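# Close all open drawers without disturbing cabinets or tipping

## Task

Push every drawer that is open until it is completely closed. Keep the cabinets and all other objects where they were at the start. The robot must not topple or finish leaning. A drawer only counts as shut if it stays closed on its own, without the robot holding it.

## Robot and tools

Robot: TidyBot++, a wheeled base 0.54 m long, 0.50 m wide and 0.38 m tall. It carries one seven-joint arm with a two-finger gripper. The shoulder sits 0.12 m ahead of the base centre and 0.68 m above the floor. At the start the arm is folded with the hand aimed down. Folded, the hand reaches up to 0.08 m beyond the front bumper and the elbow rises to about 1.15 m. Cameras: base_camera is fixed on the base; wrist_camera moves with the hand.

Frames: the base frame has its origin on the floor below the base centre, with x forward, y left and z up. hand_pose is reported in this frame. It is the point between the finger pads; its z axis runs out along the fingers and its y axis is the direction the fingers close. The odometry frame is wherever the base frame was when the scene began. base_odometry heading is positive to the left, within -3.142 to 3.142. Wheel slip is counted as distance, and drift of a few cm and several degrees builds up over many moves. base_tilt is in degrees, with forward and right lean positive.

execute_actions(actions, cameras): actions is a list holding one action, or empty to just read state and images. An action may contain base, joints, or both, plus optional speeds; its motions start at the same moment.
- base takes exactly one relative move from the current spot. translate_m is metres straight ahead (negative means backward), -2 to 2. strafe_m is metres sideways (left positive), -2 to 2. rotate_rad is radians of turn in place (counter-clockwise seen from above is positive), -6.3 to 6.3. Moves that would run too long are refused, so split long drives.
- joints maps joint names to absolute targets. joint_1_rad to joint_7_rad are in radians and gripper_pos is 0 to 1. joint_2_rad allows -2.249 to 2.249, joint_4_rad -2.579 to 2.579 and joint_6_rad -2.099 to 2.099. joint_1, 3, 5 and 7 are unlimited but go the short way, so send steps under half a turn. joint_1 positive turns the arm clockwise seen from above, which is opposite to rotate_rad. For gripper_pos, 0 is wide open (gap about 85 mm) and 1 is shut, squeezing with about 100 N per finger.
- speeds caps top speeds for that one action. translate_m and strafe_m take 0.05 to 0.5 m/s, and rotate_rad takes 0.1 to 1.57 rad/s. The defaults are the maxima.
- cameras is a list of base_camera, wrist_camera or all. Omitted or null gives all; [] gives none.
An unknown key or an out-of-range number rejects the whole call and nothing moves. A motion you leave out may keep driving toward its previous target.

Arm geometry: the upper arm is 0.42 m, the forearm 0.31 m, and the hand 0.31 m to the hand point. With joint_1_rad=0, joint_3_rad=3.14 and joint_5_rad=0, the arm stays in the x-z plane. Tilt from vertical (forward positive) is j2 for the upper arm, j2-j4 for the forearm and j2-j4-j6 for the hand. Reach ahead of the shoulder is the sum of length*sin(tilt); height above it is the sum of length*cos(tilt). A downward-pointing hand tops out near 0.94 m above the floor, and only close in. Joints stop within about 0.04-0.06 rad of target. Friction leaves the hand 1-2 cm off, so correct by sending last command + (desired - measured) per joint. Images show the true hand position better than hand_pose.

wait(seconds): 0 to 10. It commands nothing and returns state and images.
zoom_image(camera, region): a detailed crop of the latest full image from base_camera or wrist_camera. region is [x0, y0, x1, y1] in pixels from the top-left corner, at most 504x504. base_camera is 644x364 and wrist_camera is a 644x476 fisheye. Calibration K, distortion and T_world_to_cam (base frame to camera) are given and accurate to about 0.5 deg and a few mm. The wrist camera pose also inherits joint-reading errors.
finished_scene(scene): pass the current scene's number. It is final, and the drawers must already be closed and staying closed. Replying without a tool call ends everything.

Result lines: base_status and joint_status tell how each motion ended. done means it reached the target; for the base this only means the wheels turned enough, even if the base was blocked. off_target means it settled away from the target and may still be pushing. contact_stop and time_out mean it gave up and holds where it is. joint command not followed with a cause means a self-collision check rejected the arm targets. Those targets may be retried on later actions, so send new, reachable ones. on_its_own lists motion you did not command. motor_effort is percent of maximum per motor, with the peak in brackets; it is noisy and offset. Motor temperatures are listed per joint. MOTOR HOT appears at 60 C, and at 75 C an OVER-TEMPERATURE FAULT lets the arm sag; resend targets afterward. ARM HIT means a hard hit against the base or against the arm itself. Once a call reports a stop, the later calls in that reply are skipped.

Avoid: torque faults (joints 1-4 warn at 56.7 and fault at 104.5 N m; joints 5-7 warn at 29.4 and fault at 51.3). A fault freezes the arm and gripper for 10 s and hurts the result, and driving the base while the arm is pressed on something is a typical cause. A blocked base shoves hard until it times out. If the arm snags something about 0.8 m or higher while the base keeps moving, the robot can tip. Sideways force on a raised hand can lift wheels, so retract the arm or back off to level it. Push drawers gently and slowly: slamming, hard shoves, moving the cabinets or knocking items over all count against you. Quicker robot motion is rewarded.

Each tool is called after "Request:" as a command line: name --argument value for each argument, lists and objects as JSON in quotes; but a table of rows of numbers goes row by row, as --pt "numbers of a row", without its own name.

## Session

Request:
execute_actions --actions '[]'

Scene clock: 0.00 s.
Motor temperatures (°C, as the motors report them): [26 26 25 24 32 31 36]
base_odometry: x=+0.000 y=+0.000 heading=+0.000 (m, m, rad; odometry frame)
base_tilt: forward=-0.1 right=-0.5 (deg)
base_status: not commanded
joint_positions: joint_1_rad=-0.020 joint_2_rad=-0.353 joint_3_rad=+3.154 joint_4_rad=-2.488 joint_5_rad=-0.026 joint_6_rad=-0.861 joint_7_rad=+1.578 gripper_pos=+0.000
joint_status: not commanded
motor_effort: joint_1_rad=+0 joint_2_rad=-2 joint_3_rad=+1 joint_4_rad=+14 joint_5_rad=-1 joint_6_rad=+1 joint_7_rad=+0 (%)
hand_pose: x=+0.2843 y=+0.0092 z=+0.6005 quat_wxyz=(-0.013, +0.997, +0.000, +0.073) (m; base frame)
pictures: base_camera, wrist_camera
Images, in order (width x height): base_camera 644x364, wrist_camera 644x476.

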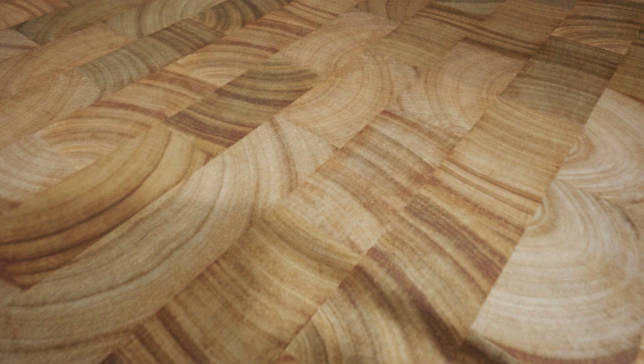

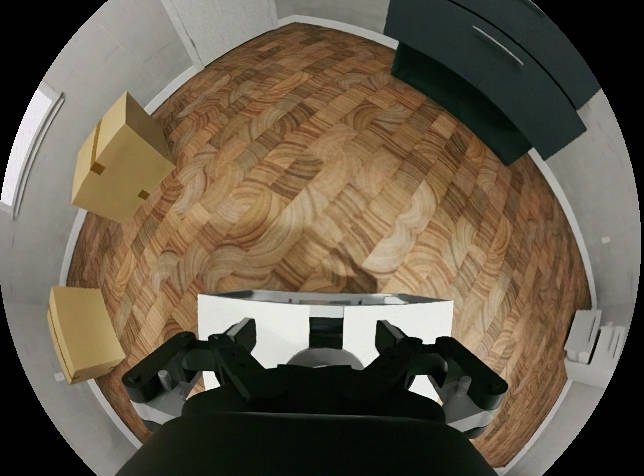

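Raise the hand to look forward, turn toward the cabinet.

Request:
execute_actions --actions '[{"base":{"rotate_rad":-0.7},"joints":{"joint_6_rad":0.3,"gripper_pos":1}}]'

Scene clock: 1.77 s.
Motor temperatures (°C, as the motors report them): [26 26 25 24 32 31 36]
base_odometry: x=+0.000 y=+0.000 heading=-0.700 (m, m, rad; odometry frame)
base_tilt: forward=-0.1 right=-0.5 (deg)
base_status: done
joint_positions: joint_1_rad=-0.020 joint_2_rad=-0.353 joint_3_rad=+3.154 joint_4_rad=-2.488 joint_5_rad=-0.026 joint_6_rad=+0.296 joint_7_rad=+1.578 gripper_pos=+0.999
joint_status: all done
motor_effort: joint_1_rad=+0(1) joint_2_rad=-7(6) joint_3_rad=+0(1) joint_4_rad=+19(20) joint_5_rad=+0(0) joint_6_rad=+8(8) joint_7_rad=+0(1) (%)
hand_pose: x=+0.5394 y=+0.0015 z=+0.8259 quat_wxyz=(-0.006, +0.795, -0.008, +0.606) (m; base frame)
pictures: base_camera, wrist_camera
camera_calibration (this result's frames):
wrist_camera: T_world_to_cam=[[0.00631054, -0.99986, -0.0154864, 0.0117702], [-0.248678, 0.0134311, -0.968493, 0.996093], [0.968566, 0.00996285, -0.248559, -0.183995], [0, 0, 0, 1]] pos_world=[0.425844, 0.000223094, 0.919158]
Images, in order (width x height): base_camera 644x364, wrist_camera 644x476.

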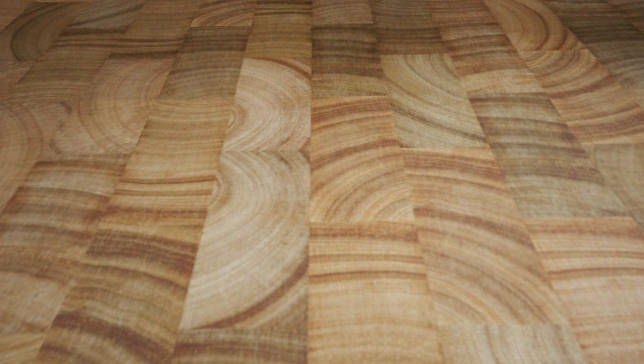

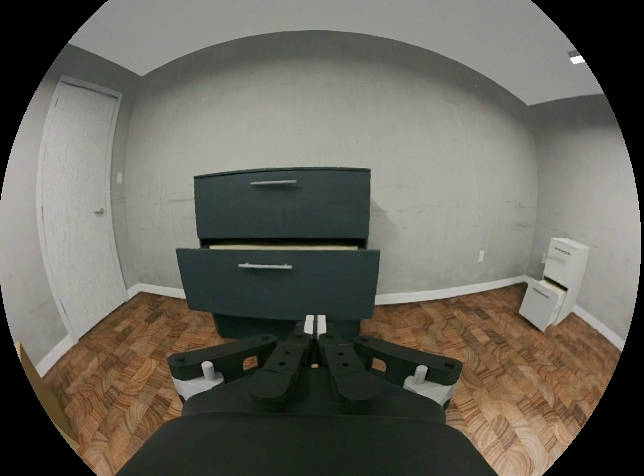

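Request:
execute_actions --actions '[{"base":{"strafe_m":0.17},"joints":{"joint_2_rad":1.2,"joint_4_rad":-1.4,"joint_6_rad":0.75}}]'

Request:
execute_actions --actions '[{"base":{"translate_m":0.35},"speeds":{"translate_m":0.15}}]'

Scene clock: 4.93 s.
Motor temperatures (°C, as the motors report them): [26 26 25 24 32 31 36]
base_odometry: x=+0.110 y=+0.130 heading=-0.700 (m, m, rad; odometry frame)
base_tilt: forward=-0.1 right=-0.6 (deg)
base_status: done
joint_positions: joint_1_rad=-0.020 joint_2_rad=+1.188 joint_3_rad=+3.153 joint_4_rad=-1.422 joint_5_rad=-0.026 joint_6_rad=+0.724 joint_7_rad=+1.578 gripper_pos=+0.999
joint_status: all done
motor_effort: joint_1_rad=+0(1) joint_2_rad=-50(52) joint_3_rad=+0(2) joint_4_rad=+13(19) joint_5_rad=+0(0) joint_6_rad=+8(8) joint_7_rad=-1(1) (%)
hand_pose: x=+0.9645 y=+0.0065 z=+0.4710 quat_wxyz=(+0.003, +0.809, -0.001, +0.587) (m; base frame)
pictures: base_camera, wrist_camera
camera_calibration (this result's frames):
wrist_camera: T_world_to_cam=[[0.00575197, -0.999951, 0.0080945, -0.00202674], [-0.294025, -0.00942802, -0.955751, 0.795969], [0.95578, 0.00311747, -0.294065, -0.650126], [0, 0, 0, 1]] pos_world=[0.855424, 0.00750451, 0.569586]
Images, in order (width x height): base_camera 644x364, wrist_camera 644x476.

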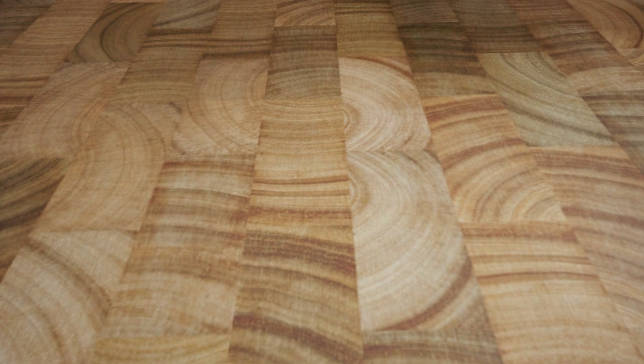

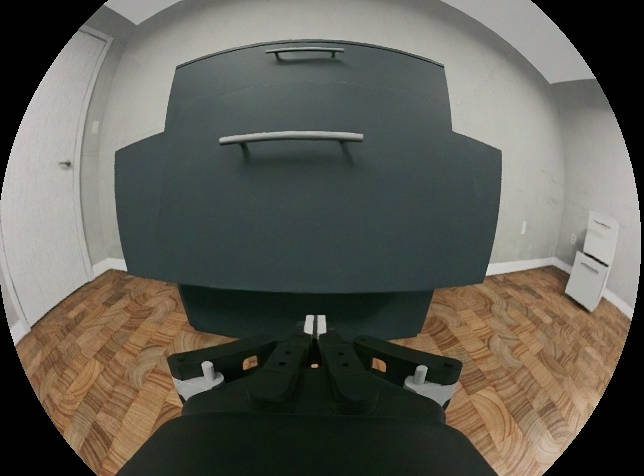

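Scene clock: 7.93 s.
Motor temperatures (°C, as the motors report them): [26 27 25 24 32 31 36]
base_odometry: x=+0.377 y=-0.096 heading=-0.701 (m, m, rad; odometry frame)
base_tilt: forward=+0.0 right=-0.5 (deg)
base_status: done
joint_positions: joint_1_rad=-0.020 joint_2_rad=+1.191 joint_3_rad=+3.153 joint_4_rad=-1.409 joint_5_rad=-0.026 joint_6_rad=+0.730 joint_7_rad=+1.578 gripper_pos=+0.999
joint_status: not commanded
motor_effort: joint_1_rad=+0(3) joint_2_rad=-49(52) joint_3_rad=+0(1) joint_4_rad=+13(35) joint_5_rad=-1(2) joint_6_rad=+8(10) joint_7_rad=-1(1) (%)
hand_pose: x=+0.9692 y=+0.0071 z=+0.4766 quat_wxyz=(+0.003, +0.805, -0.001, +0.594) (m; base frame)
pictures: base_camera, wrist_camera
camera_calibration (this result's frames):
wrist_camera: T_world_to_cam=[[0.00639839, -0.999947, 0.00808301, -0.00204726], [-0.278409, -0.00954492, -0.960415, 0.789796], [0.960441, 0.00389473, -0.278456, -0.664962], [0, 0, 0, 1]] pos_world=[0.858557, 0.00808124, 0.573386]
Images, in order (width x height): base_camera 644x364, wrist_camera 644x476.

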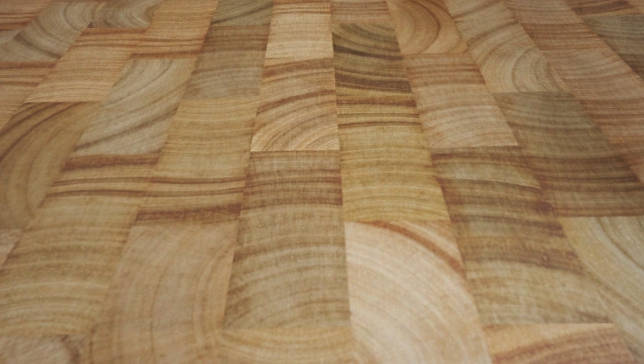

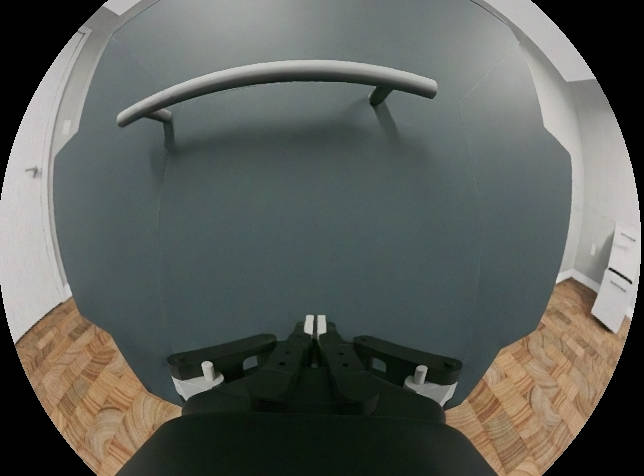

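Request:
execute_actions --actions '[{"base":{"translate_m":0.09},"speeds":{"translate_m":0.08}}]'

Scene clock: 9.60 s.
Motor temperatures (°C, as the motors report them): [26 27 25 24 32 31 36]
base_odometry: x=+0.446 y=-0.153 heading=-0.701 (m, m, rad; odometry frame)
base_tilt: forward=-0.1 right=-0.5 (deg)
base_status: done
joint_positions: joint_1_rad=-0.021 joint_2_rad=+1.165 joint_3_rad=+3.153 joint_4_rad=-1.481 joint_5_rad=-0.026 joint_6_rad=+0.737 joint_7_rad=+1.578 gripper_pos=+0.999
joint_status: not commanded
motor_effort: joint_1_rad=+2(3) joint_2_rad=-40(51) joint_3_rad=+2(2) joint_4_rad=+27(32) joint_5_rad=-1(1) joint_6_rad=+7(9) joint_7_rad=+0(0) (%)
hand_pose: x=+0.9486 y=+0.0069 z=+0.4678 quat_wxyz=(+0.003, +0.816, +0.000, +0.578) (m; base frame)
pictures: base_camera, wrist_camera
camera_calibration (this result's frames):
wrist_camera: T_world_to_cam=[[0.00642508, -0.999943, 0.00849262, -0.00231751], [-0.315708, -0.0100868, -0.948803, 0.805521], [0.948835, 0.00341495, -0.315755, -0.619198], [0, 0, 0, 1]] pos_world=[0.841841, 0.00792231, 0.568786]
Images, in order (width x height): base_camera 644x364, wrist_camera 644x476.

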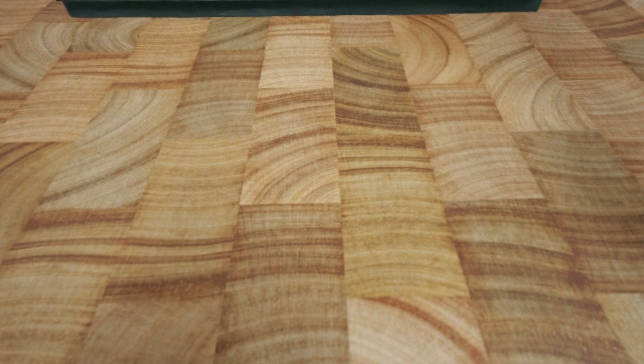

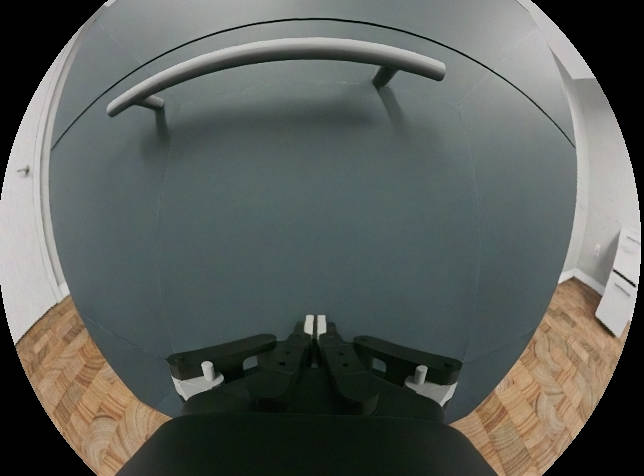

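Request:
execute_actions --actions '[{"base":{"translate_m":0.04},"speeds":{"translate_m":0.05}}]'

Request:
execute_actions --actions '[{"base":{"translate_m":-0.25}}]'

Request:
execute_actions --actions '[{"base":{"rotate_rad":-1.55}}]'

Scene clock: 12.70 s.
Motor temperatures (°C, as the motors report them): [26 27 25 24 32 31 36]
base_odometry: x=+0.473 y=-0.176 heading=-0.700 (m, m, rad; odometry frame)
base_tilt: forward=-0.1 right=-0.6 (deg)
base_status: translate_m time_out (by the wheels' count: +0.036 of +0.040)
joint_positions: joint_1_rad=-0.021 joint_2_rad=+1.112 joint_3_rad=+3.152 joint_4_rad=-1.589 joint_5_rad=-0.026 joint_6_rad=+0.745 joint_7_rad=+1.578 gripper_pos=+0.999
joint_status: not commanded
motor_effort: joint_1_rad=+0(3) joint_2_rad=-30(43) joint_3_rad=+1(3) joint_4_rad=+46(52) joint_5_rad=+0(1) joint_6_rad=+8(11) joint_7_rad=+0(1) (%)
hand_pose: x=+0.9189 y=+0.0067 z=+0.4669 quat_wxyz=(+0.004, +0.829, -0.001, +0.559) (m; base frame)
pictures: base_camera, wrist_camera
camera_calibration (this result's frames):
wrist_camera: T_world_to_cam=[[0.00627382, -0.999949, 0.00786233, -0.00192384], [-0.359456, -0.00959209, -0.933113, 0.828185], [0.933141, 0.00302801, -0.359498, -0.556352], [0, 0, 0, 1]] pos_world=[0.816863, 0.00770493, 0.572797]
Images, in order (width x height): base_camera 644x364, wrist_camera 644x476.

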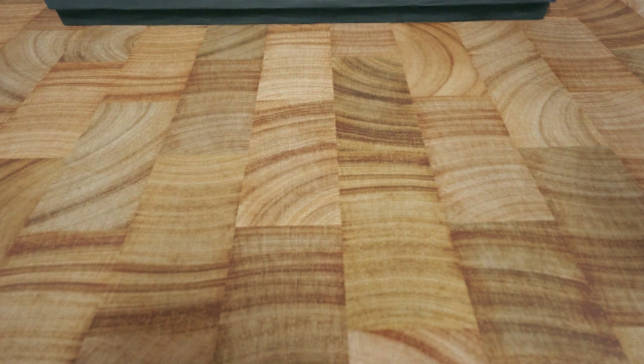

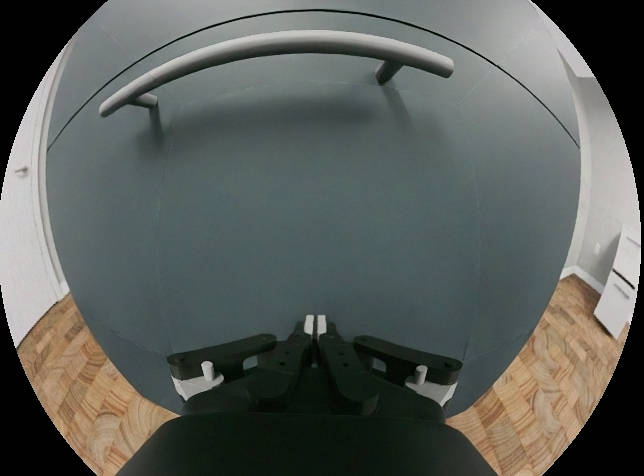

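not run: a stop came earlier in this reply.

not run: a stop came earlier in this reply.

Request:
execute_actions --actions '[{"base":{"translate_m":-0.15}}]' --cameras '[]'

Request:
execute_actions --actions '[{"base":{"rotate_rad":-1.55}}]'

Scene clock: 14.30 s.
Motor temperatures (°C, as the motors report them): [26 27 25 24 32 31 36]
base_odometry: x=+0.358 y=-0.079 heading=-0.701 (m, m, rad; odometry frame)
base_tilt: forward=-0.1 right=-0.5 (deg)
base_status: done
joint_positions: joint_1_rad=-0.020 joint_2_rad=+1.201 joint_3_rad=+3.152 joint_4_rad=-1.392 joint_5_rad=-0.026 joint_6_rad=+0.745 joint_7_rad=+1.578 gripper_pos=+0.999
joint_status: not commanded
motor_effort: joint_1_rad=-1(3) joint_2_rad=-49(52) joint_3_rad=-1(2) joint_4_rad=+13(43) joint_5_rad=-1(0) joint_6_rad=+8(11) joint_7_rad=-1(0) (%)
hand_pose: x=+0.9744 y=+0.0076 z=+0.4797 quat_wxyz=(+0.003, +0.798, -0.001, +0.602) (m; base frame)
pictures: none
No camera images: the call's "cameras" was empty. Leave "cameras" out to get every camera's image.

Scene clock: 17.00 s.
Motor temperatures (°C, as the motors report them): [26 27 25 24 32 31 36]
base_odometry: x=+0.358 y=-0.079 heading=-2.251 (m, m, rad; odometry frame)
base_tilt: forward=+0.0 right=-0.5 (deg)
base_status: done
joint_positions: joint_1_rad=-0.015 joint_2_rad=+1.201 joint_3_rad=+3.162 joint_4_rad=-1.392 joint_5_rad=-0.026 joint_6_rad=+0.745 joint_7_rad=+1.578 gripper_pos=+0.999
joint_status: not commanded
motor_effort: joint_1_rad=+0(9) joint_2_rad=-50(50) joint_3_rad=+0(4) joint_4_rad=+13(13) joint_5_rad=-1(0) joint_6_rad=+8(8) joint_7_rad=-1(0) (%)
hand_pose: x=+0.9745 y=-0.0014 z=+0.4797 quat_wxyz=(+0.009, +0.798, -0.001, +0.602) (m; base frame)
pictures: base_camera, wrist_camera
camera_calibration (this result's frames):
wrist_camera: T_world_to_cam=[[-0.00170034, -0.999858, 0.0167574, -0.00687412], [-0.257991, -0.0157515, -0.966019, 0.776929], [0.966146, -0.00596582, -0.257927, -0.684522], [0, 0, 0, 1]] pos_world=[0.861777, 0.00128096, 0.574087]
Images, in order (width x height): base_camera 644x364, wrist_camera 644x476.

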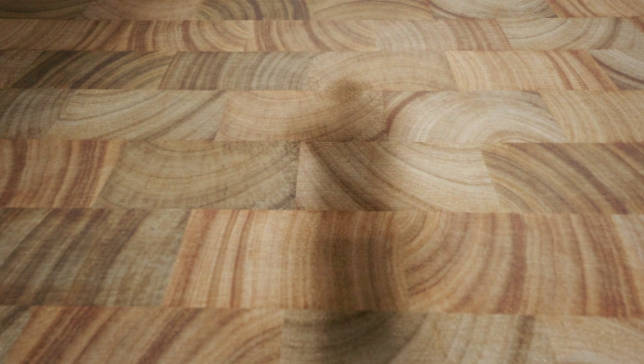

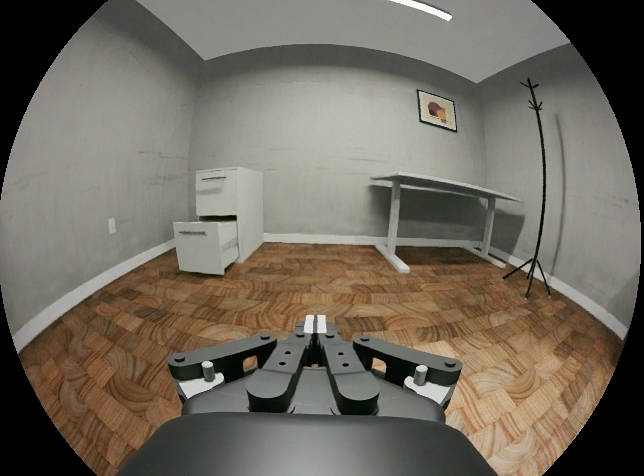

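Request:
execute_actions --actions '[{"base":{"translate_m":0.78},"joints":{"joint_2_rad":1.7,"joint_4_rad":-1.0,"joint_6_rad":0.6}}]' --cameras '[]'

Request:
execute_actions --actions '[{"base":{"strafe_m":0.79}}]'

Scene clock: 20.23 s.
Motor temperatures (°C, as the motors report them): [26 27 25 24 32 31 36]
base_odometry: x=-0.133 y=-0.686 heading=-2.251 (m, m, rad; odometry frame)
base_tilt: forward=+0.0 right=-0.5 (deg)
base_status: done
joint_positions: joint_1_rad=-0.015 joint_2_rad=+1.702 joint_3_rad=+3.162 joint_4_rad=-1.014 joint_5_rad=-0.026 joint_6_rad=+0.620 joint_7_rad=+1.578 gripper_pos=+0.999
joint_status: all done
motor_effort: joint_1_rad=-1(1) joint_2_rad=-50(55) joint_3_rad=+0(0) joint_4_rad=+11(16) joint_5_rad=-1(1) joint_6_rad=+7(9) joint_7_rad=-1(0) (%)
hand_pose: x=+0.9355 y=+0.0012 z=+0.1845 quat_wxyz=(+0.008, +0.866, +0.003, +0.499) (m; base frame)
pictures: none
No camera images: the call's "cameras" was empty. Leave "cameras" out to get every camera's image.

Scene clock: 23.17 s.
Motor temperatures (°C, as the motors report them): [26 27 25 24 32 31 36]
base_odometry: x=+0.481 y=-1.183 heading=-2.251 (m, m, rad; odometry frame)
base_tilt: forward=+0.0 right=-0.6 (deg)
base_status: done
joint_positions: joint_1_rad=-0.023 joint_2_rad=+1.702 joint_3_rad=+3.162 joint_4_rad=-1.014 joint_5_rad=-0.026 joint_6_rad=+0.620 joint_7_rad=+1.578 gripper_pos=+0.999
joint_status: not commanded
motor_effort: joint_1_rad=+0(5) joint_2_rad=-50(50) joint_3_rad=+0(2) joint_4_rad=+11(10) joint_5_rad=+0(1) joint_6_rad=+8(7) joint_7_rad=-1(1) (%)
hand_pose: x=+0.9354 y=+0.0072 z=+0.1845 quat_wxyz=(+0.006, +0.866, +0.006, +0.499) (m; base frame)
pictures: base_camera, wrist_camera
camera_calibration (this result's frames):
wrist_camera: T_world_to_cam=[[0.0165155, -0.999719, 0.01699, -0.0105557], [-0.485836, -0.0228753, -0.87375, 0.677979], [0.873894, 0.00617602, -0.486078, -0.594603], [0, 0, 0, 1]] pos_world=[0.849181, 0.00862852, 0.303541]
Images, in order (width x height): base_camera 644x364, wrist_camera 644x476.

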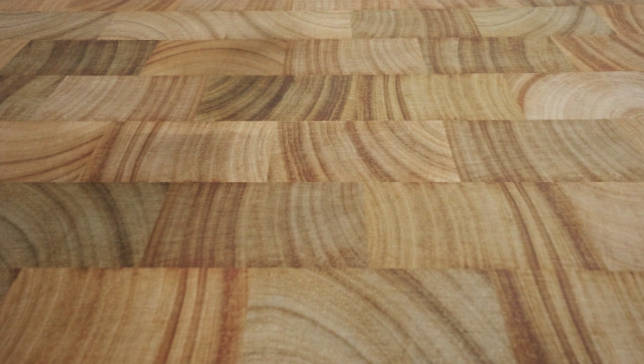

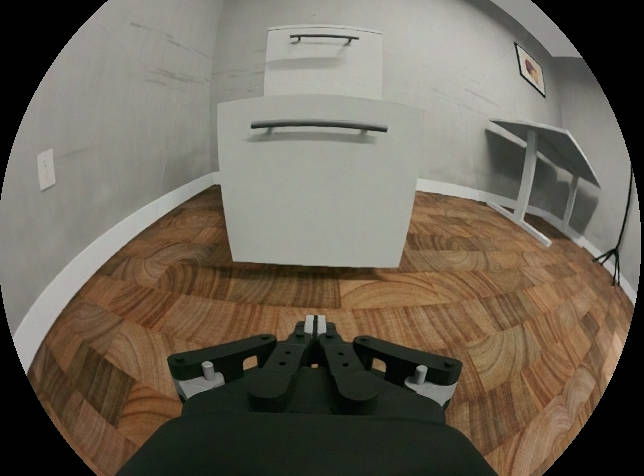

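Request:
execute_actions --actions '[{"base":{"translate_m":0.47},"speeds":{"translate_m":0.15}}]'

Scene clock: 27.20 s.
Motor temperatures (°C, as the motors report them): [26 27 25 24 32 32 36]
base_odometry: x=+0.186 y=-1.548 heading=-2.251 (m, m, rad; odometry frame)
base_tilt: forward=+0.0 right=-0.5 (deg)
base_status: done
joint_positions: joint_1_rad=-0.021 joint_2_rad=+1.709 joint_3_rad=+3.162 joint_4_rad=-1.013 joint_5_rad=-0.026 joint_6_rad=+0.603 joint_7_rad=+1.578 gripper_pos=+0.999
joint_status: not commanded
motor_effort: joint_1_rad=+0(3) joint_2_rad=-51(57) joint_3_rad=-1(2) joint_4_rad=+11(27) joint_5_rad=-1(0) joint_6_rad=+8(12) joint_7_rad=-1(0) (%)
hand_pose: x=+0.9294 y=+0.0057 z=+0.1741 quat_wxyz=(+0.006, +0.872, +0.005, +0.489) (m; base frame)
pictures: base_camera, wrist_camera
camera_calibration (this result's frames):
wrist_camera: T_world_to_cam=[[0.0150815, -0.999747, 0.0167015, -0.0103473], [-0.506185, -0.0220387, -0.862143, 0.682804], [0.862293, 0.00454838, -0.506389, -0.580023], [0, 0, 0, 1]] pos_world=[0.845931, 0.00734166, 0.295131]
Images, in order (width x height): base_camera 644x364, wrist_camera 644x476.

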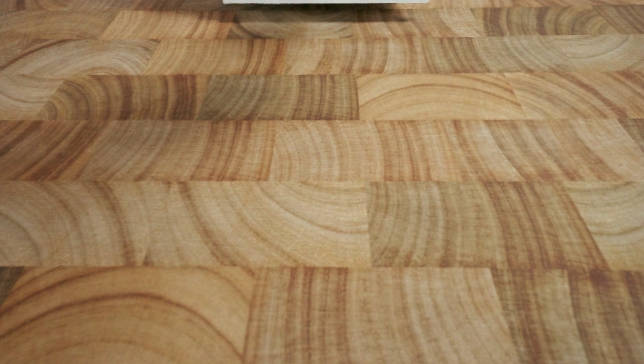

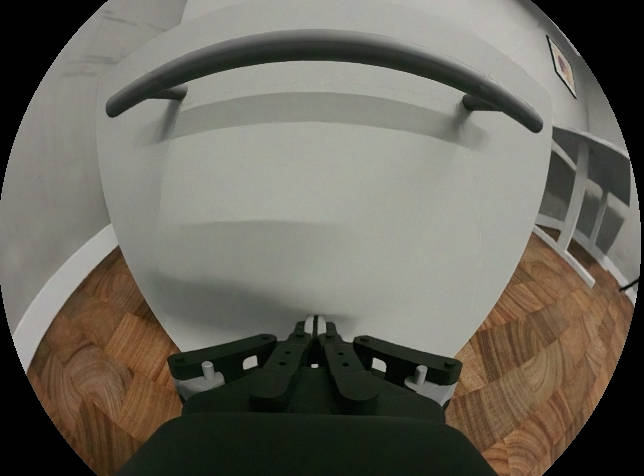

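Request:
execute_actions --actions '[{"base":{"translate_m":0.07},"speeds":{"translate_m":0.08}}]'

Scene clock: 28.80 s.
Motor temperatures (°C, as the motors report them): [26 28 25 24 32 32 36]
base_odometry: x=+0.142 y=-1.603 heading=-2.251 (m, m, rad; odometry frame)
base_tilt: forward=+0.0 right=-0.5 (deg)
base_status: done
joint_positions: joint_1_rad=-0.021 joint_2_rad=+1.716 joint_3_rad=+3.162 joint_4_rad=-1.015 joint_5_rad=-0.026 joint_6_rad=+0.602 joint_7_rad=+1.578 gripper_pos=+0.999
joint_status: not commanded
motor_effort: joint_1_rad=+0(3) joint_2_rad=-50(56) joint_3_rad=+0(1) joint_4_rad=+11(21) joint_5_rad=-1(0) joint_6_rad=+8(11) joint_7_rad=-1(1) (%)
hand_pose: x=+0.9251 y=+0.0053 z=+0.1681 quat_wxyz=(+0.006, +0.874, +0.005, +0.485) (m; base frame)
pictures: base_camera, wrist_camera
camera_calibration (this result's frames):
wrist_camera: T_world_to_cam=[[0.0148317, -0.99975, 0.0167485, -0.0103482], [-0.513946, -0.0219907, -0.85754, 0.68181], [0.857694, 0.00411093, -0.514144, -0.573791], [0, 0, 0, 1]] pos_world=[0.842704, 0.00700667, 0.289842]
Images, in order (width x height): base_camera 644x364, wrist_camera 644x476.

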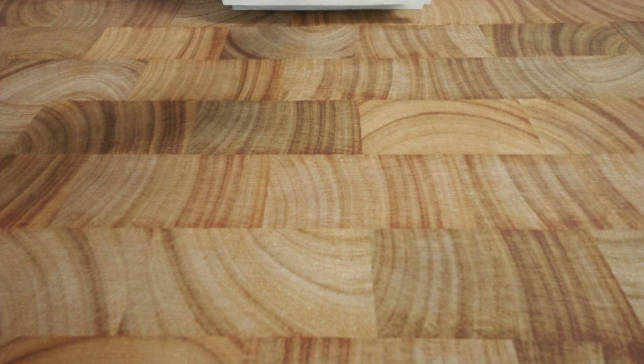

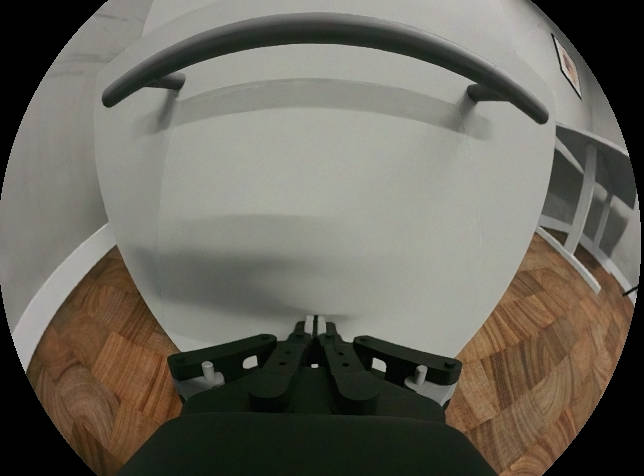

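Request:
execute_actions --actions '[{"base":{"translate_m":0.045},"speeds":{"translate_m":0.06}}]'

Scene clock: 30.17 s.
Motor temperatures (°C, as the motors report them): [26 28 25 24 32 32 36]
base_odometry: x=+0.113 y=-1.638 heading=-2.251 (m, m, rad; odometry frame)
base_tilt: forward=+0.0 right=-0.6 (deg)
base_status: done
joint_positions: joint_1_rad=-0.020 joint_2_rad=+1.717 joint_3_rad=+3.162 joint_4_rad=-1.019 joint_5_rad=-0.026 joint_6_rad=+0.602 joint_7_rad=+1.578 gripper_pos=+0.999
joint_status: not commanded
motor_effort: joint_1_rad=+0(2) joint_2_rad=-51(56) joint_3_rad=+0(1) joint_4_rad=+11(19) joint_5_rad=+0(0) joint_6_rad=+8(11) joint_7_rad=+0(1) (%)
hand_pose: x=+0.9224 y=+0.0051 z=+0.1651 quat_wxyz=(+0.006, +0.876, +0.005, +0.483) (m; base frame)
pictures: base_camera, wrist_camera
camera_calibration (this result's frames):
wrist_camera: T_world_to_cam=[[0.0146909, -0.999751, 0.0167918, -0.0103538], [-0.518747, -0.0219774, -0.854645, 0.681876], [0.854801, 0.00384482, -0.518941, -0.569564], [0, 0, 0, 1]] pos_world=[0.840737, 0.00682453, 0.287366]
Images, in order (width x height): base_camera 644x364, wrist_camera 644x476.

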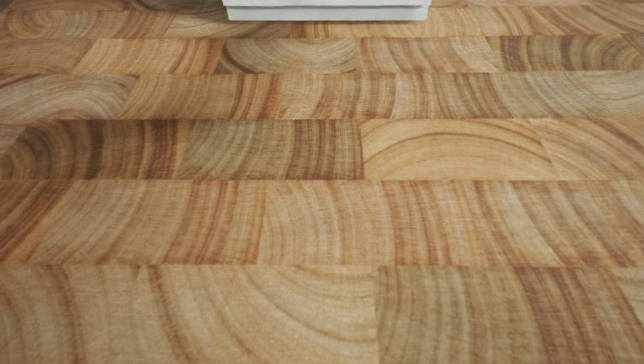

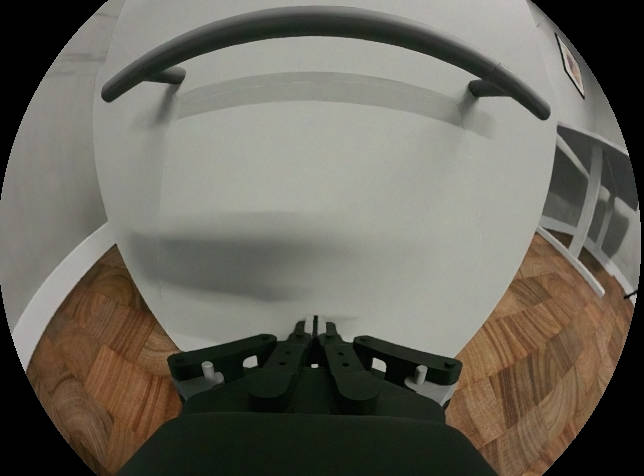

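Request:
execute_actions --actions '[{"base":{"translate_m":0.03},"speeds":{"translate_m":0.05}}]' --cameras '["base_camera"]'

Request:
execute_actions --actions '[{"base":{"translate_m":-0.3},"joints":{"joint_1_rad":1.9,"joint_2_rad":0.3,"joint_4_rad":-1.8,"joint_6_rad":0.4}}]'

Scene clock: 31.50 s.
Motor temperatures (°C, as the motors report them): [26 28 25 24 32 32 36]
base_odometry: x=+0.095 y=-1.661 heading=-2.251 (m, m, rad; odometry frame)
base_tilt: forward=+0.0 right=-0.6 (deg)
base_status: done
joint_positions: joint_1_rad=-0.020 joint_2_rad=+1.729 joint_3_rad=+3.162 joint_4_rad=-1.046 joint_5_rad=-0.026 joint_6_rad=+0.592 joint_7_rad=+1.578 gripper_pos=+0.999
joint_status: not commanded
motor_effort: joint_1_rad=-1(1) joint_2_rad=-56(59) joint_3_rad=+0(1) joint_4_rad=+18(24) joint_5_rad=+0(0) joint_6_rad=+11(13) joint_7_rad=+0(0) (%)
hand_pose: x=+0.9021 y=+0.0045 z=+0.1432 quat_wxyz=(+0.007, +0.887, +0.005, +0.461) (m; base frame)
pictures: base_camera
Images, in order (width x height): base_camera 644x364.

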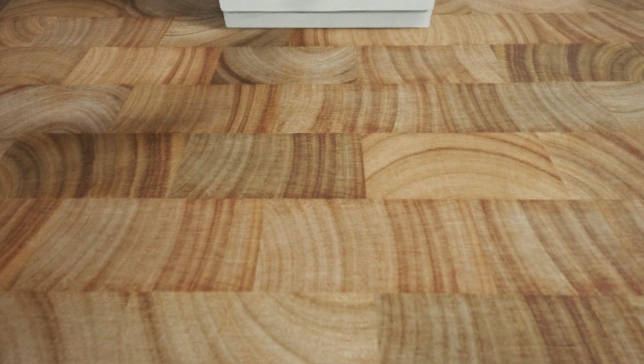

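Scene clock: 34.63 s.
Motor temperatures (°C, as the motors report them): [26 28 25 24 32 32 36]
base_odometry: x=+0.283 y=-1.428 heading=-2.251 (m, m, rad; odometry frame)
base_tilt: forward=-0.1 right=-0.5 (deg)
base_status: done
joint_positions: joint_1_rad=+1.894 joint_2_rad=+0.314 joint_3_rad=+3.162 joint_4_rad=-1.778 joint_5_rad=-0.026 joint_6_rad=+0.426 joint_7_rad=+1.578 gripper_pos=+0.999
joint_status: all done
motor_effort: joint_1_rad=+0(8) joint_2_rad=-32(55) joint_3_rad=+0(4) joint_4_rad=+19(19) joint_5_rad=-1(0) joint_6_rad=+9(10) joint_7_rad=+0(1) (%)
hand_pose: x=-0.1210 y=-0.6711 z=+0.8959 quat_wxyz=(+0.550, +0.420, -0.609, +0.387) (m; base frame)
pictures: base_camera, wrist_camera
camera_calibration (this result's frames):
wrist_camera: T_world_to_cam=[[-0.941084, 0.338159, -0.00323503, 0.116832], [0.0292724, 0.0719264, -0.99698, 1.0071], [-0.336905, -0.938336, -0.0775875, -0.467697], [0, 0, 0, 1]] pos_world=[-0.0771008, -0.550802, 0.968147]
Images, in order (width x height): base_camera 644x364, wrist_camera 644x476.

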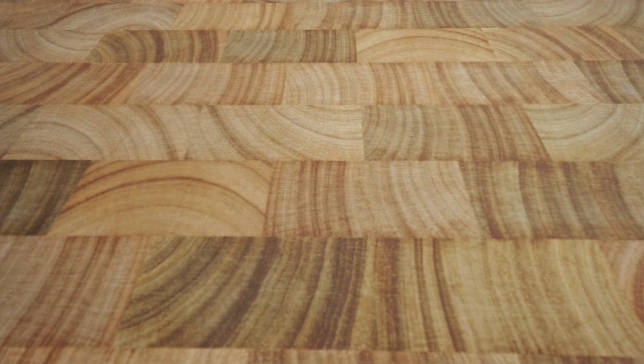

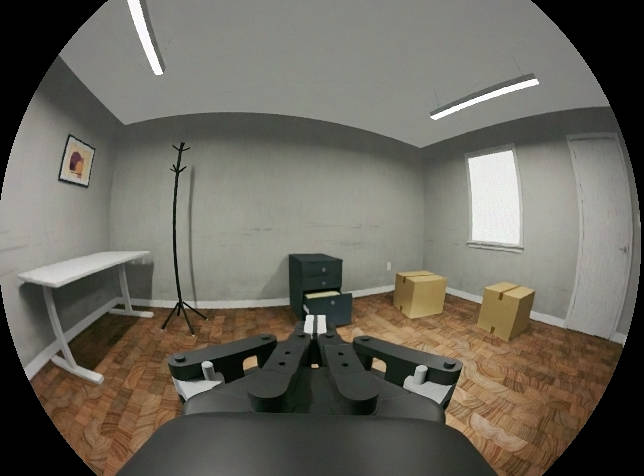

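Request:
execute_actions --actions '[{"base":{"rotate_rad":-1.57},"joints":{"joint_1_rad":0,"joint_2_rad":1.7,"joint_4_rad":-1.0,"joint_6_rad":0.6}}]' --cameras '[]'

Request:
execute_actions --actions '[{"base":{"translate_m":0.85}}]' --cameras '[]'

Request:
execute_actions --actions '[{"base":{"strafe_m":-0.79}}]'

Scene clock: 38.20 s.
Motor temperatures (°C, as the motors report them): [26 28 25 24 32 32 36]
base_odometry: x=+0.283 y=-1.428 heading=+2.463 (m, m, rad; odometry frame)
base_tilt: forward=+0.0 right=-0.5 (deg)
base_status: done
joint_positions: joint_1_rad=-0.001 joint_2_rad=+1.687 joint_3_rad=+3.159 joint_4_rad=-1.021 joint_5_rad=-0.026 joint_6_rad=+0.574 joint_7_rad=+1.578 gripper_pos=+0.999
joint_status: all done
motor_effort: joint_1_rad=+0(9) joint_2_rad=-50(55) joint_3_rad=+0(5) joint_4_rad=+11(19) joint_5_rad=-2(0) joint_6_rad=+8(10) joint_7_rad=+0(0) (%)
hand_pose: x=+0.9321 y=-0.0099 z=+0.1814 quat_wxyz=(+0.010, +0.876, -0.004, +0.483) (m; base frame)
pictures: none
No camera images: the call's "cameras" was empty. Leave "cameras" out to get every camera's image.

Scene clock: 41.27 s.
Motor temperatures (°C, as the motors report them): [26 28 25 24 32 32 36]
base_odometry: x=-0.378 y=-0.894 heading=+2.463 (m, m, rad; odometry frame)
base_tilt: forward=-0.1 right=-0.5 (deg)
base_status: done
joint_positions: joint_1_rad=-0.001 joint_2_rad=+1.688 joint_3_rad=+3.159 joint_4_rad=-1.015 joint_5_rad=-0.026 joint_6_rad=+0.576 joint_7_rad=+1.578 gripper_pos=+0.999
joint_status: not commanded
motor_effort: joint_1_rad=+0(1) joint_2_rad=-50(53) joint_3_rad=+0(0) joint_4_rad=+11(12) joint_5_rad=-1(1) joint_6_rad=+7(8) joint_7_rad=-1(1) (%)
hand_pose: x=+0.9348 y=-0.0098 z=+0.1836 quat_wxyz=(+0.010, +0.874, -0.004, +0.486) (m; base frame)
pictures: none
No camera images: the call's "cameras" was empty. Leave "cameras" out to get every camera's image.

Scene clock: 44.23 s.
Motor temperatures (°C, as the motors report them): [26 28 25 24 32 32 36]
base_odometry: x=+0.118 y=-0.279 heading=+2.463 (m, m, rad; odometry frame)
base_tilt: forward=+0.0 right=-0.5 (deg)
base_status: done
joint_positions: joint_1_rad=+0.003 joint_2_rad=+1.688 joint_3_rad=+3.159 joint_4_rad=-1.015 joint_5_rad=-0.026 joint_6_rad=+0.576 joint_7_rad=+1.578 gripper_pos=+0.999
joint_status: not commanded
motor_effort: joint_1_rad=-1(4) joint_2_rad=-50(51) joint_3_rad=-1(2) joint_4_rad=+11(11) joint_5_rad=+0(1) joint_6_rad=+7(8) joint_7_rad=-1(0) (%)
hand_pose: x=+0.9347 y=-0.0130 z=+0.1836 quat_wxyz=(+0.011, +0.874, -0.006, +0.486) (m; base frame)
pictures: base_camera, wrist_camera
camera_calibration (this result's frames):
wrist_camera: T_world_to_cam=[[-0.00972276, -0.999859, 0.0136952, -0.00558548], [-0.512889, -0.00677062, -0.858428, 0.699086], [0.8584, -0.0153704, -0.51275, -0.575159], [0, 0, 0, 1]] pos_world=[0.852215, -0.00969188, 0.305279]
Images, in order (width x height): base_camera 644x364, wrist_camera 644x476.

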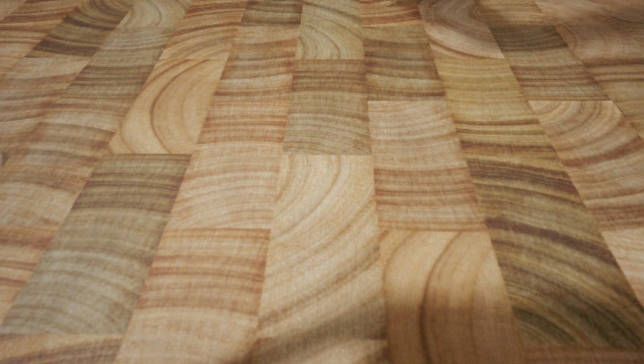

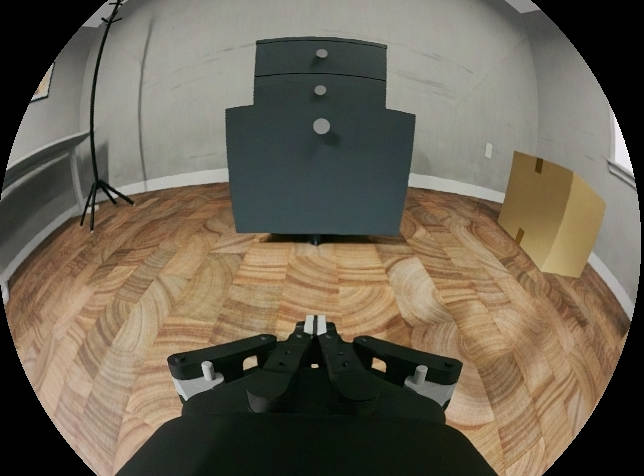

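Request:
execute_actions --actions '[{"base":{"translate_m":0.53},"speeds":{"translate_m":0.15}}]'

Scene clock: 48.63 s.
Motor temperatures (°C, as the motors report them): [26 28 25 24 32 32 36]
base_odometry: x=-0.294 y=+0.054 heading=+2.463 (m, m, rad; odometry frame)
base_tilt: forward=+0.0 right=-0.6 (deg)
base_status: done
joint_positions: joint_1_rad=+0.002 joint_2_rad=+1.711 joint_3_rad=+3.159 joint_4_rad=-1.014 joint_5_rad=-0.026 joint_6_rad=+0.576 joint_7_rad=+1.578 gripper_pos=+0.999
joint_status: not commanded
motor_effort: joint_1_rad=+0(3) joint_2_rad=-51(58) joint_3_rad=+0(1) joint_4_rad=+11(29) joint_5_rad=-1(2) joint_6_rad=+7(13) joint_7_rad=+0(1) (%)
hand_pose: x=+0.9235 y=-0.0121 z=+0.1652 quat_wxyz=(+0.011, +0.879, -0.006, +0.476) (m; base frame)
pictures: base_camera, wrist_camera
camera_calibration (this result's frames):
wrist_camera: T_world_to_cam=[[-0.00837427, -0.999869, 0.0138224, -0.00583879], [-0.531823, -0.00725251, -0.846825, 0.69306], [0.846814, -0.0144426, -0.531692, -0.561124], [0, 0, 0, 1]] pos_world=[0.843705, -0.00891572, 0.288636]
Images, in order (width x height): base_camera 644x364, wrist_camera 644x476.

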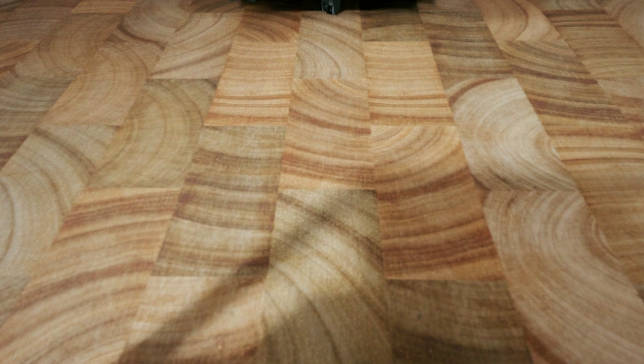

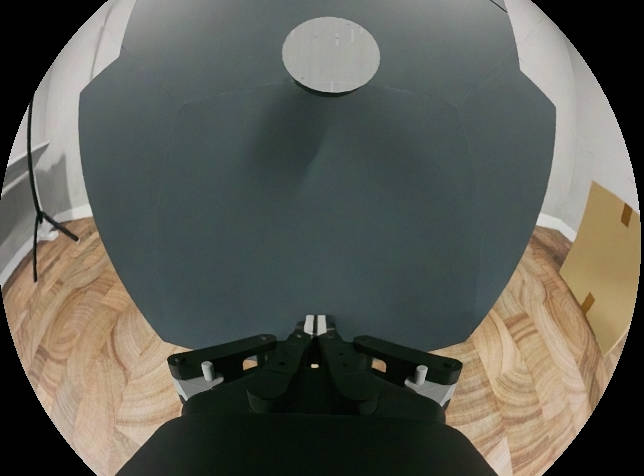

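Request:
execute_actions --actions '[{"base":{"translate_m":0.075},"speeds":{"translate_m":0.06}}]'

Scene clock: 50.43 s.
Motor temperatures (°C, as the motors report them): [26 28 25 24 32 32 36]
base_odometry: x=-0.353 y=+0.101 heading=+2.462 (m, m, rad; odometry frame)
base_tilt: forward=-0.1 right=-0.5 (deg)
base_status: done
joint_positions: joint_1_rad=+0.002 joint_2_rad=+1.717 joint_3_rad=+3.159 joint_4_rad=-1.029 joint_5_rad=-0.026 joint_6_rad=+0.576 joint_7_rad=+1.578 gripper_pos=+0.999
joint_status: not commanded
motor_effort: joint_1_rad=-1(1) joint_2_rad=-55(56) joint_3_rad=+0(1) joint_4_rad=+14(21) joint_5_rad=-1(1) joint_6_rad=+10(11) joint_7_rad=-1(1) (%)
hand_pose: x=+0.9133 y=-0.0121 z=+0.1545 quat_wxyz=(+0.011, +0.884, -0.006, +0.467) (m; base frame)
pictures: base_camera, wrist_camera
camera_calibration (this result's frames):
wrist_camera: T_world_to_cam=[[-0.00820147, -0.999869, 0.0139888, -0.00594124], [-0.54966, -0.00717855, -0.835358, 0.693157], [0.835348, -0.0145402, -0.549529, -0.544965], [0, 0, 0, 1]] pos_world=[0.836187, -0.00888851, 0.279643]
Images, in order (width x height): base_camera 644x364, wrist_camera 644x476.

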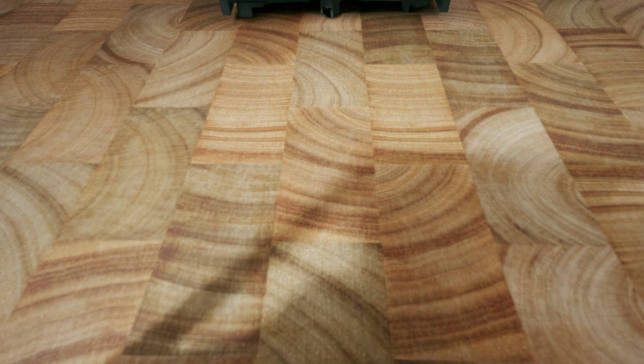

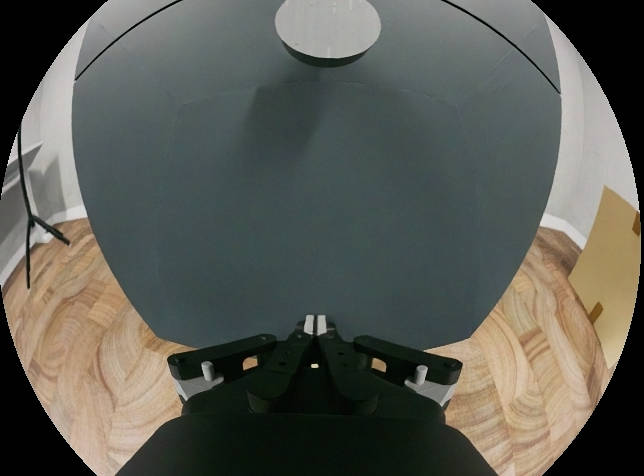

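Request:
execute_actions --actions '[{"base":{"translate_m":0.015},"speeds":{"translate_m":0.05}}]' --cameras '[]'

Request:
execute_actions --actions '[{"base":{"translate_m":-0.08}}]' --cameras '[]'

Request:
finished_scene --scene 1

Scene clock: 51.63 s.
Motor temperatures (°C, as the motors report them): [26 28 25 24 32 32 36]
base_odometry: x=-0.364 y=+0.111 heading=+2.462 (m, m, rad; odometry frame)
base_tilt: forward=+0.0 right=-0.5 (deg)
base_status: done
joint_positions: joint_1_rad=+0.002 joint_2_rad=+1.728 joint_3_rad=+3.159 joint_4_rad=-1.047 joint_5_rad=-0.026 joint_6_rad=+0.576 joint_7_rad=+1.578 gripper_pos=+0.999
joint_status: not commanded
motor_effort: joint_1_rad=-1(1) joint_2_rad=-56(59) joint_3_rad=+0(0) joint_4_rad=+18(24) joint_5_rad=-1(2) joint_6_rad=+11(14) joint_7_rad=-1(1) (%)
hand_pose: x=+0.8991 y=-0.0122 z=+0.1395 quat_wxyz=(+0.011, +0.891, -0.006, +0.454) (m; base frame)
pictures: none
No camera images: the call's "cameras" was empty. Leave "cameras" out to get every camera's image.

Scene clock: 52.80 s.
Motor temperatures (°C, as the motors report them): [26 28 25 24 32 32 36]
base_odometry: x=-0.302 y=+0.061 heading=+2.462 (m, m, rad; odometry frame)
base_tilt: forward=+0.0 right=-0.5 (deg)
base_status: done
joint_positions: joint_1_rad=+0.002 joint_2_rad=+1.704 joint_3_rad=+3.159 joint_4_rad=-1.007 joint_5_rad=-0.026 joint_6_rad=+0.577 joint_7_rad=+1.578 gripper_pos=+0.999
joint_status: not commanded
motor_effort: joint_1_rad=+0(2) joint_2_rad=-50(54) joint_3_rad=+0(1) joint_4_rad=+11(17) joint_5_rad=-1(0) joint_6_rad=+7(11) joint_7_rad=-1(0) (%)
hand_pose: x=+0.9305 y=-0.0120 z=+0.1743 quat_wxyz=(+0.010, +0.876, -0.006, +0.483) (m; base frame)
pictures: none
No camera images: the call's "cameras" was empty. Leave "cameras" out to get every camera's image.

The scene is finished: the task was done.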